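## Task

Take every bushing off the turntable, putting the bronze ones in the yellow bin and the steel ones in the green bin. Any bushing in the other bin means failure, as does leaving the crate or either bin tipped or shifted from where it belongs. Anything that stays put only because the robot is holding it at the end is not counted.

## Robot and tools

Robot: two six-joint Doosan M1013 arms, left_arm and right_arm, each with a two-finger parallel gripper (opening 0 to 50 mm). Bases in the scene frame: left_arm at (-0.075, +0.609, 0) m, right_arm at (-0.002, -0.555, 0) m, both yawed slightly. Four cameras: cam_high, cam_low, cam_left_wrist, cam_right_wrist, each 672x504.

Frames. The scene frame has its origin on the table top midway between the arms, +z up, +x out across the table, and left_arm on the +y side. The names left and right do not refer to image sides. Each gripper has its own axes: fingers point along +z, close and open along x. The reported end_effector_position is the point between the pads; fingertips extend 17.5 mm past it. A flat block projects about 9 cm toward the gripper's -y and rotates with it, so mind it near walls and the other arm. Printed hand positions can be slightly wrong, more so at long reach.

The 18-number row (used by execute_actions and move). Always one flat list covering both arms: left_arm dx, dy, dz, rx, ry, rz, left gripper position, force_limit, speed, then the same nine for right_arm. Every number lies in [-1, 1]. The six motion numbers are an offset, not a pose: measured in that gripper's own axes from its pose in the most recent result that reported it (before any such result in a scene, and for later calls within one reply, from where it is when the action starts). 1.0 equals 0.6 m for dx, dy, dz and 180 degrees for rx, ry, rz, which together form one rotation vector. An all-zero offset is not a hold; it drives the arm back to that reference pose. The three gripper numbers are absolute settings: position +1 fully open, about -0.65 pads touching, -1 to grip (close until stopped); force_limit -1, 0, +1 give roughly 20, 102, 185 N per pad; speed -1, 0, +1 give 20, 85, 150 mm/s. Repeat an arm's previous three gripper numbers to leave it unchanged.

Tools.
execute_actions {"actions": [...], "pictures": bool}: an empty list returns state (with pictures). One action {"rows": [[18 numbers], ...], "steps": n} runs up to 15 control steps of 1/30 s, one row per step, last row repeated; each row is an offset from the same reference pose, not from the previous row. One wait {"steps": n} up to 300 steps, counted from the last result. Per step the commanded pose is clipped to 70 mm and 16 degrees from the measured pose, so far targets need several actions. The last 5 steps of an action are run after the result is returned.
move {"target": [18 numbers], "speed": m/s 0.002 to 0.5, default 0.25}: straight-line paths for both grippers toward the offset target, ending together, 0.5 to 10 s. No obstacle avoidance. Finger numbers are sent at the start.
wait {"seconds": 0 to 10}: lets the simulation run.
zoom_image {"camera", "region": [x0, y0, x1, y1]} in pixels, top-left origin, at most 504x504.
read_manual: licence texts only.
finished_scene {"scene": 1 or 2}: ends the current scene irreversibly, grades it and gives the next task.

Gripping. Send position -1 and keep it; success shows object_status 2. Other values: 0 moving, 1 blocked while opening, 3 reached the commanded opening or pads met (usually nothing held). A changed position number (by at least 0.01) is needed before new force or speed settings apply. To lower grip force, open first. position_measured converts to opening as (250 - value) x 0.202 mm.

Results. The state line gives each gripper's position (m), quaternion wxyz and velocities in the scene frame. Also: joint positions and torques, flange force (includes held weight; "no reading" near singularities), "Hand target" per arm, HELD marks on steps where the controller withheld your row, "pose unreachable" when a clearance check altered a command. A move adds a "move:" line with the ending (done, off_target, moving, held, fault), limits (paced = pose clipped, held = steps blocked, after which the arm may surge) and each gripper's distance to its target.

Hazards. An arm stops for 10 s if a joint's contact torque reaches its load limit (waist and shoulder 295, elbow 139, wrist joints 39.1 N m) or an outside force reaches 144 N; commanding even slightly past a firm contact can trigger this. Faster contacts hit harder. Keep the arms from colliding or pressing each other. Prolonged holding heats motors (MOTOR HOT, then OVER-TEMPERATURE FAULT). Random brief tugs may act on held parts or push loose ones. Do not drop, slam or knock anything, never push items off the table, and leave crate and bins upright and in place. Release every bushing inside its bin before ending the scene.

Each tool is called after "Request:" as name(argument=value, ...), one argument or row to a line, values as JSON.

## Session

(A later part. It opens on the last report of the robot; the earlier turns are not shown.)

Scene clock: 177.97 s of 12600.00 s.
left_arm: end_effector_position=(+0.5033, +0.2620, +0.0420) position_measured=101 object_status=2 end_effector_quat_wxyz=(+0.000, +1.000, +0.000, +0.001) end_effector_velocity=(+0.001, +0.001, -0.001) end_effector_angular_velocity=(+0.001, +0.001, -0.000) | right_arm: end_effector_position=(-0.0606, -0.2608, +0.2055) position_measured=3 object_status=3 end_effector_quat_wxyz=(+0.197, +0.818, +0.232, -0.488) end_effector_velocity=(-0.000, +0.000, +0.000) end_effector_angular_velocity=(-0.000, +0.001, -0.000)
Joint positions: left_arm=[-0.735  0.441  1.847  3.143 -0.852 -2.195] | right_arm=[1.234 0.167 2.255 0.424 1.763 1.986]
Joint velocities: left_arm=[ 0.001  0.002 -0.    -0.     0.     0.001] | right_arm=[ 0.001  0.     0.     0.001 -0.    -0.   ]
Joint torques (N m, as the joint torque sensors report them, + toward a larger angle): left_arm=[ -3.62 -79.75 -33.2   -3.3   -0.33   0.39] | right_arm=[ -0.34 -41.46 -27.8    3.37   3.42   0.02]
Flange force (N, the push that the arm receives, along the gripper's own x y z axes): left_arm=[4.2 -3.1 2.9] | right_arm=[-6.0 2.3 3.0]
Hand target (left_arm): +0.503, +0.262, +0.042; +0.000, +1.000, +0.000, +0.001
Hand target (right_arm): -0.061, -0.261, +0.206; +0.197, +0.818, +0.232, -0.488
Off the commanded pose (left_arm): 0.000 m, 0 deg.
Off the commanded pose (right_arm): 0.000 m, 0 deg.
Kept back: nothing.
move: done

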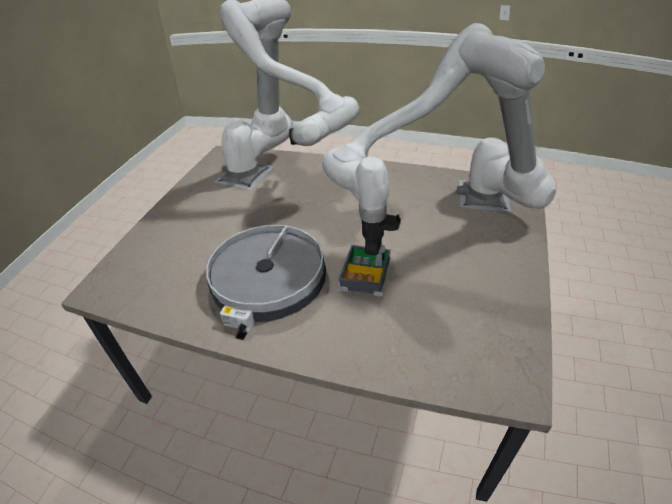

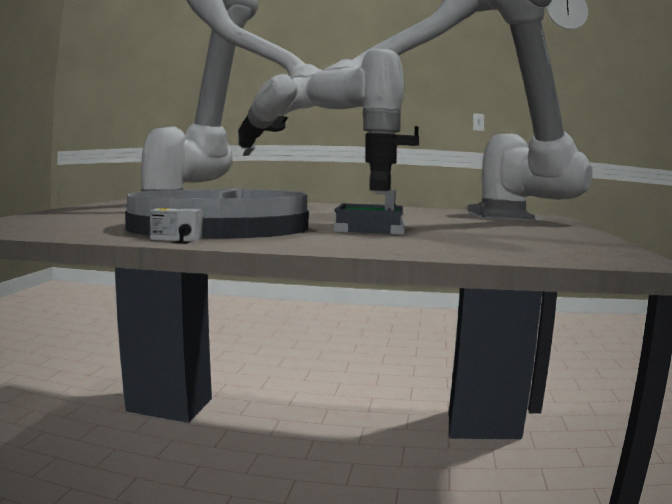

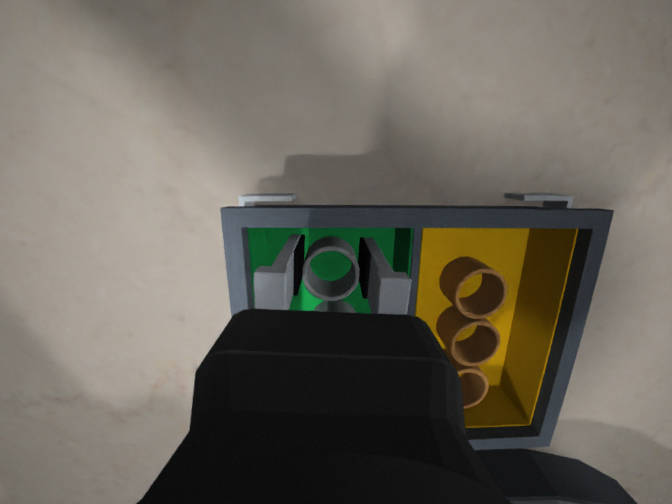

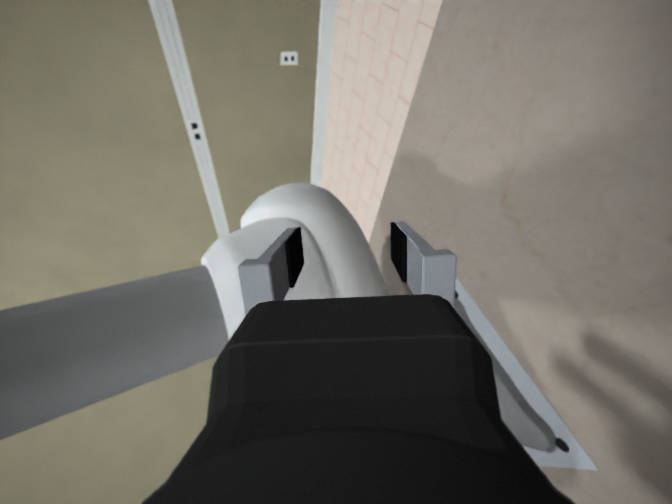

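Request:
execute_actions(
  actions=[
    {"rows": [[0, 0, 0.0007, 0, 0, 0, -1, 0, 0, 0, 0, 0, 0, 0, 0, 1, 0, 0], [0, 0, 0.0014, 0, 0, 0, -1, 0, 0, 0, 0, 0, 0, 0, 0, 1, 0, 0], [0, 0, 0.002, 0, 0, 0, -1, 0, 0, 0, 0, 0, 0, 0, 0, 1, 0, 0], [0, 0, 0.002, 0, 0, 0, -1, 0, 0, 0, 0, 0, 0, 0, 0, 1, 0, 0], [0, 0, 0.002, 0, 0, 0, -1, 0, 0, 0, 0, 0, 0, 0, 0, 1, 0, 0], [0, 0, 0.002, 0, 0, 0, -1, 0, 0, 0, 0, 0, 0, 0, 0, 1, 0, 0], [0, 0, 0.002, 0, 0, 0, 0.55, 0, -0.5, 0, 0, 0, 0, 0, 0, 1, 0, 0]], "steps": 15},
  ],
)

Request:
move(
  target=[0, 0, -0.12, 0, 0, 0, 0.55, 0, -0.5, 0, 0, 0, 0, 0, 0, 1, 0, 0],
  speed=0.15,
)

Request:
zoom_image(
  camera="cam_high",
  region=[330, 225, 410, 300],
)

Scene clock: 178.73 s of 12600.00 s.
left_arm: end_effector_position=(+0.5034, +0.2620, +0.0408) position_measured=72 object_status=0 end_effector_quat_wxyz=(+0.000, +1.000, +0.000, +0.001) end_effector_velocity=(-0.000, +0.000, -0.001) end_effector_angular_velocity=(+0.001, +0.001, -0.001) | right_arm: end_effector_position=(-0.0606, -0.2608, +0.2055) position_measured=3 object_status=3 end_effector_quat_wxyz=(+0.197, +0.818, +0.232, -0.488) end_effector_velocity=(-0.000, -0.000, +0.001) end_effector_angular_velocity=(+0.000, +0.001, -0.000)
Joint positions: left_arm=[-0.735  0.442  1.847  3.143 -0.85  -2.195] | right_arm=[1.234 0.167 2.255 0.424 1.763 1.986]
Joint velocities: left_arm=[-0.     0.001  0.     0.     0.     0.001] | right_arm=[-0.    -0.001  0.     0.001  0.001  0.   ]
Joint torques (N m, as the joint torque sensors report them, + toward a larger angle): left_arm=[ -3.32 -78.55 -33.59  -3.21  -0.08   0.24] | right_arm=[ -1.23 -39.94 -28.18   3.37   3.28  -0.02]
Flange force (N, the push that the arm receives, along the gripper's own x y z axes): left_arm=[2.1 -3.8 1.9] | right_arm=[-10.3 2.8 4.8]
Steps of this call (steps 1 to 13: nothing new was sent; steps 14 to 23: the first 10 steps of this action). Readings (end_effector_position | what the end effector reports):
14: left_arm (+0.5033, +0.2620, +0.0420) | right_arm (-0.0606, -0.2608, +0.2055) | left_arm position_measured=101 object_status=2 | right_arm position_measured=3 object_status=3
15: left_arm (+0.5034, +0.2620, +0.0418) | right_arm (-0.0606, -0.2608, +0.2055) | left_arm position_measured=101 object_status=2 | right_arm position_measured=3 object_status=3
17: left_arm (+0.5033, +0.2620, +0.0412) | right_arm (-0.0606, -0.2608, +0.2055) | left_arm position_measured=101 object_status=2 | right_arm position_measured=3 object_status=3
21: left_arm (+0.5033, +0.2620, +0.0408) | right_arm (-0.0606, -0.2608, +0.2055) | left_arm position_measured=88 object_status=0 | right_arm position_measured=3 object_status=3
23: the state above

Scene clock: 179.80 s of 12600.00 s.
left_arm: end_effector_position=(+0.5033, +0.2621, +0.1128) position_measured=70 object_status=3 end_effector_quat_wxyz=(-0.000, +1.000, +0.000, +0.001) end_effector_velocity=(+0.001, +0.000, +0.001) end_effector_angular_velocity=(-0.001, -0.001, +0.000) | right_arm: end_effector_position=(-0.0606, -0.2608, +0.2055) position_measured=3 object_status=3 end_effector_quat_wxyz=(+0.197, +0.818, +0.232, -0.488) end_effector_velocity=(+0.000, -0.000, -0.000) end_effector_angular_velocity=(-0.001, +0.000, +0.001)
Joint positions: left_arm=[-0.735  0.369  1.798  3.143 -0.973 -2.195] | right_arm=[1.234 0.167 2.255 0.424 1.763 1.986]
Joint velocities: left_arm=[ 0.001 -0.001 -0.001 -0.    -0.001  0.001] | right_arm=[-0.     0.001  0.    -0.001  0.     0.   ]
Joint torques (N m, as the joint torque sensors report them, + toward a larger angle): left_arm=[ -2.83 -74.37 -37.18  -3.53  -0.08   0.13] | right_arm=[ -1.69 -40.83 -28.23   3.37   3.4   -0.02]
Flange force (N, the push that the arm receives, along the gripper's own x y z axes): left_arm=[0.7 -4.1 1.3] | right_arm=[-7.9 0.9 5.1]
Hand target (left_arm): +0.503, +0.262, +0.113; +0.000, +1.000, +0.000, +0.001
Hand target (right_arm): -0.061, -0.261, +0.206; +0.197, +0.818, +0.232, -0.488
Off your previous action's commanded pose (left_arm): 0.000 m, 0 deg at its last step (step 5 of this call).
Off your previous action's commanded pose (right_arm): 0.000 m, 0 deg at its last step (step 5 of this call).
Off the commanded pose (left_arm): 0.000 m, 0 deg.
Off the commanded pose (right_arm): 0.000 m, 0 deg.
Kept back: nothing.
move: done

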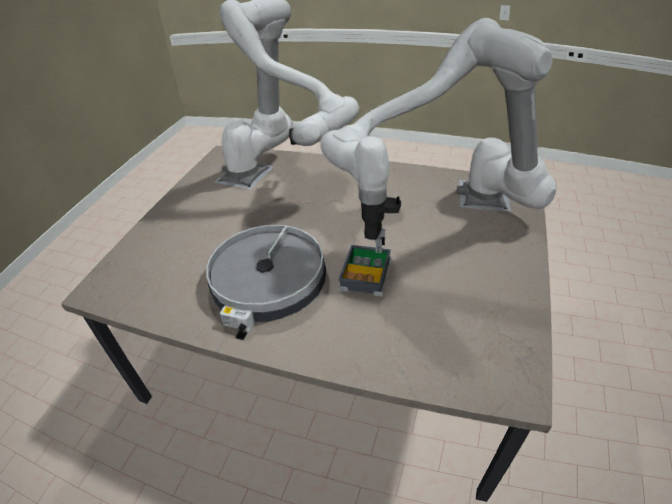

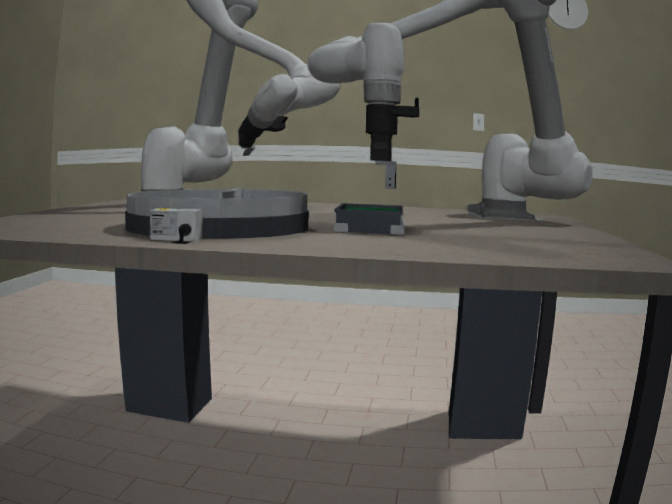

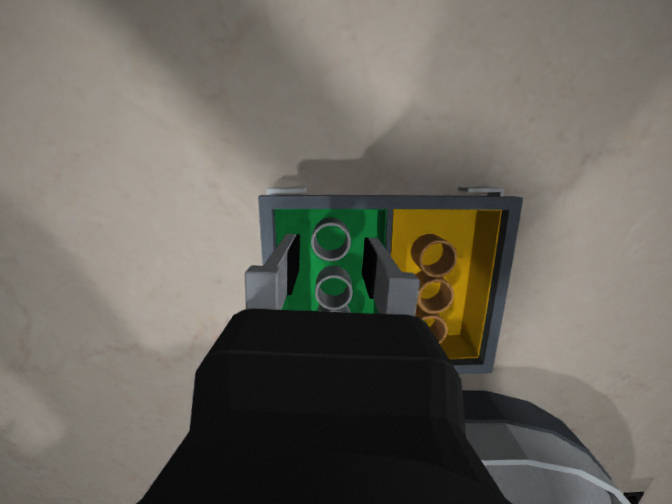

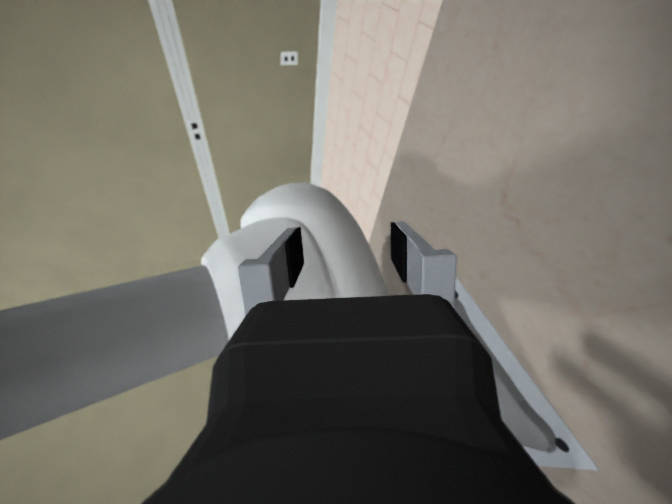

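Region (330, 225, 410, 300) of cam_high's 672x504 image, scaled by 6.300, with more detail than that image has; it fills the top 472 rows of this view, and the rest is white.

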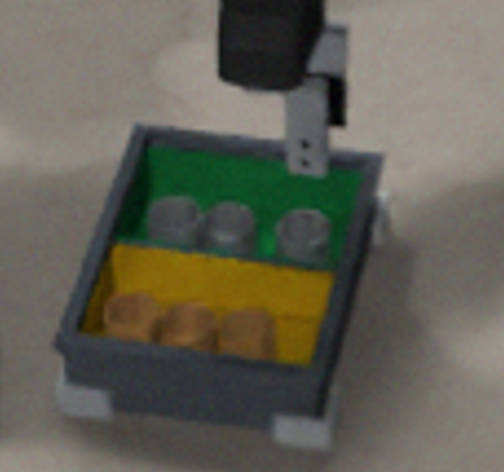

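Request:
zoom_image(
  camera="cam_high",
  region=[195, 215, 335, 345],
)

Region (195, 215, 335, 345) of cam_high's 672x504 image, scaled by 3.600, with more detail than that image has; it fills the top 468 rows of this view, and the rest is white.

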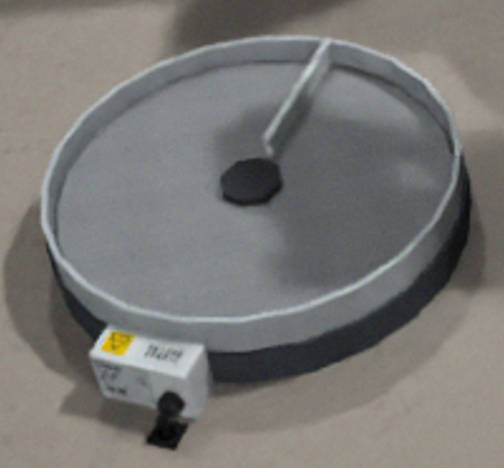

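The turntable is empty and all six bushings are sorted. Finishing scene 1.

Request:
finished_scene(
  scene=1,
)

The scene is finished: the task was done.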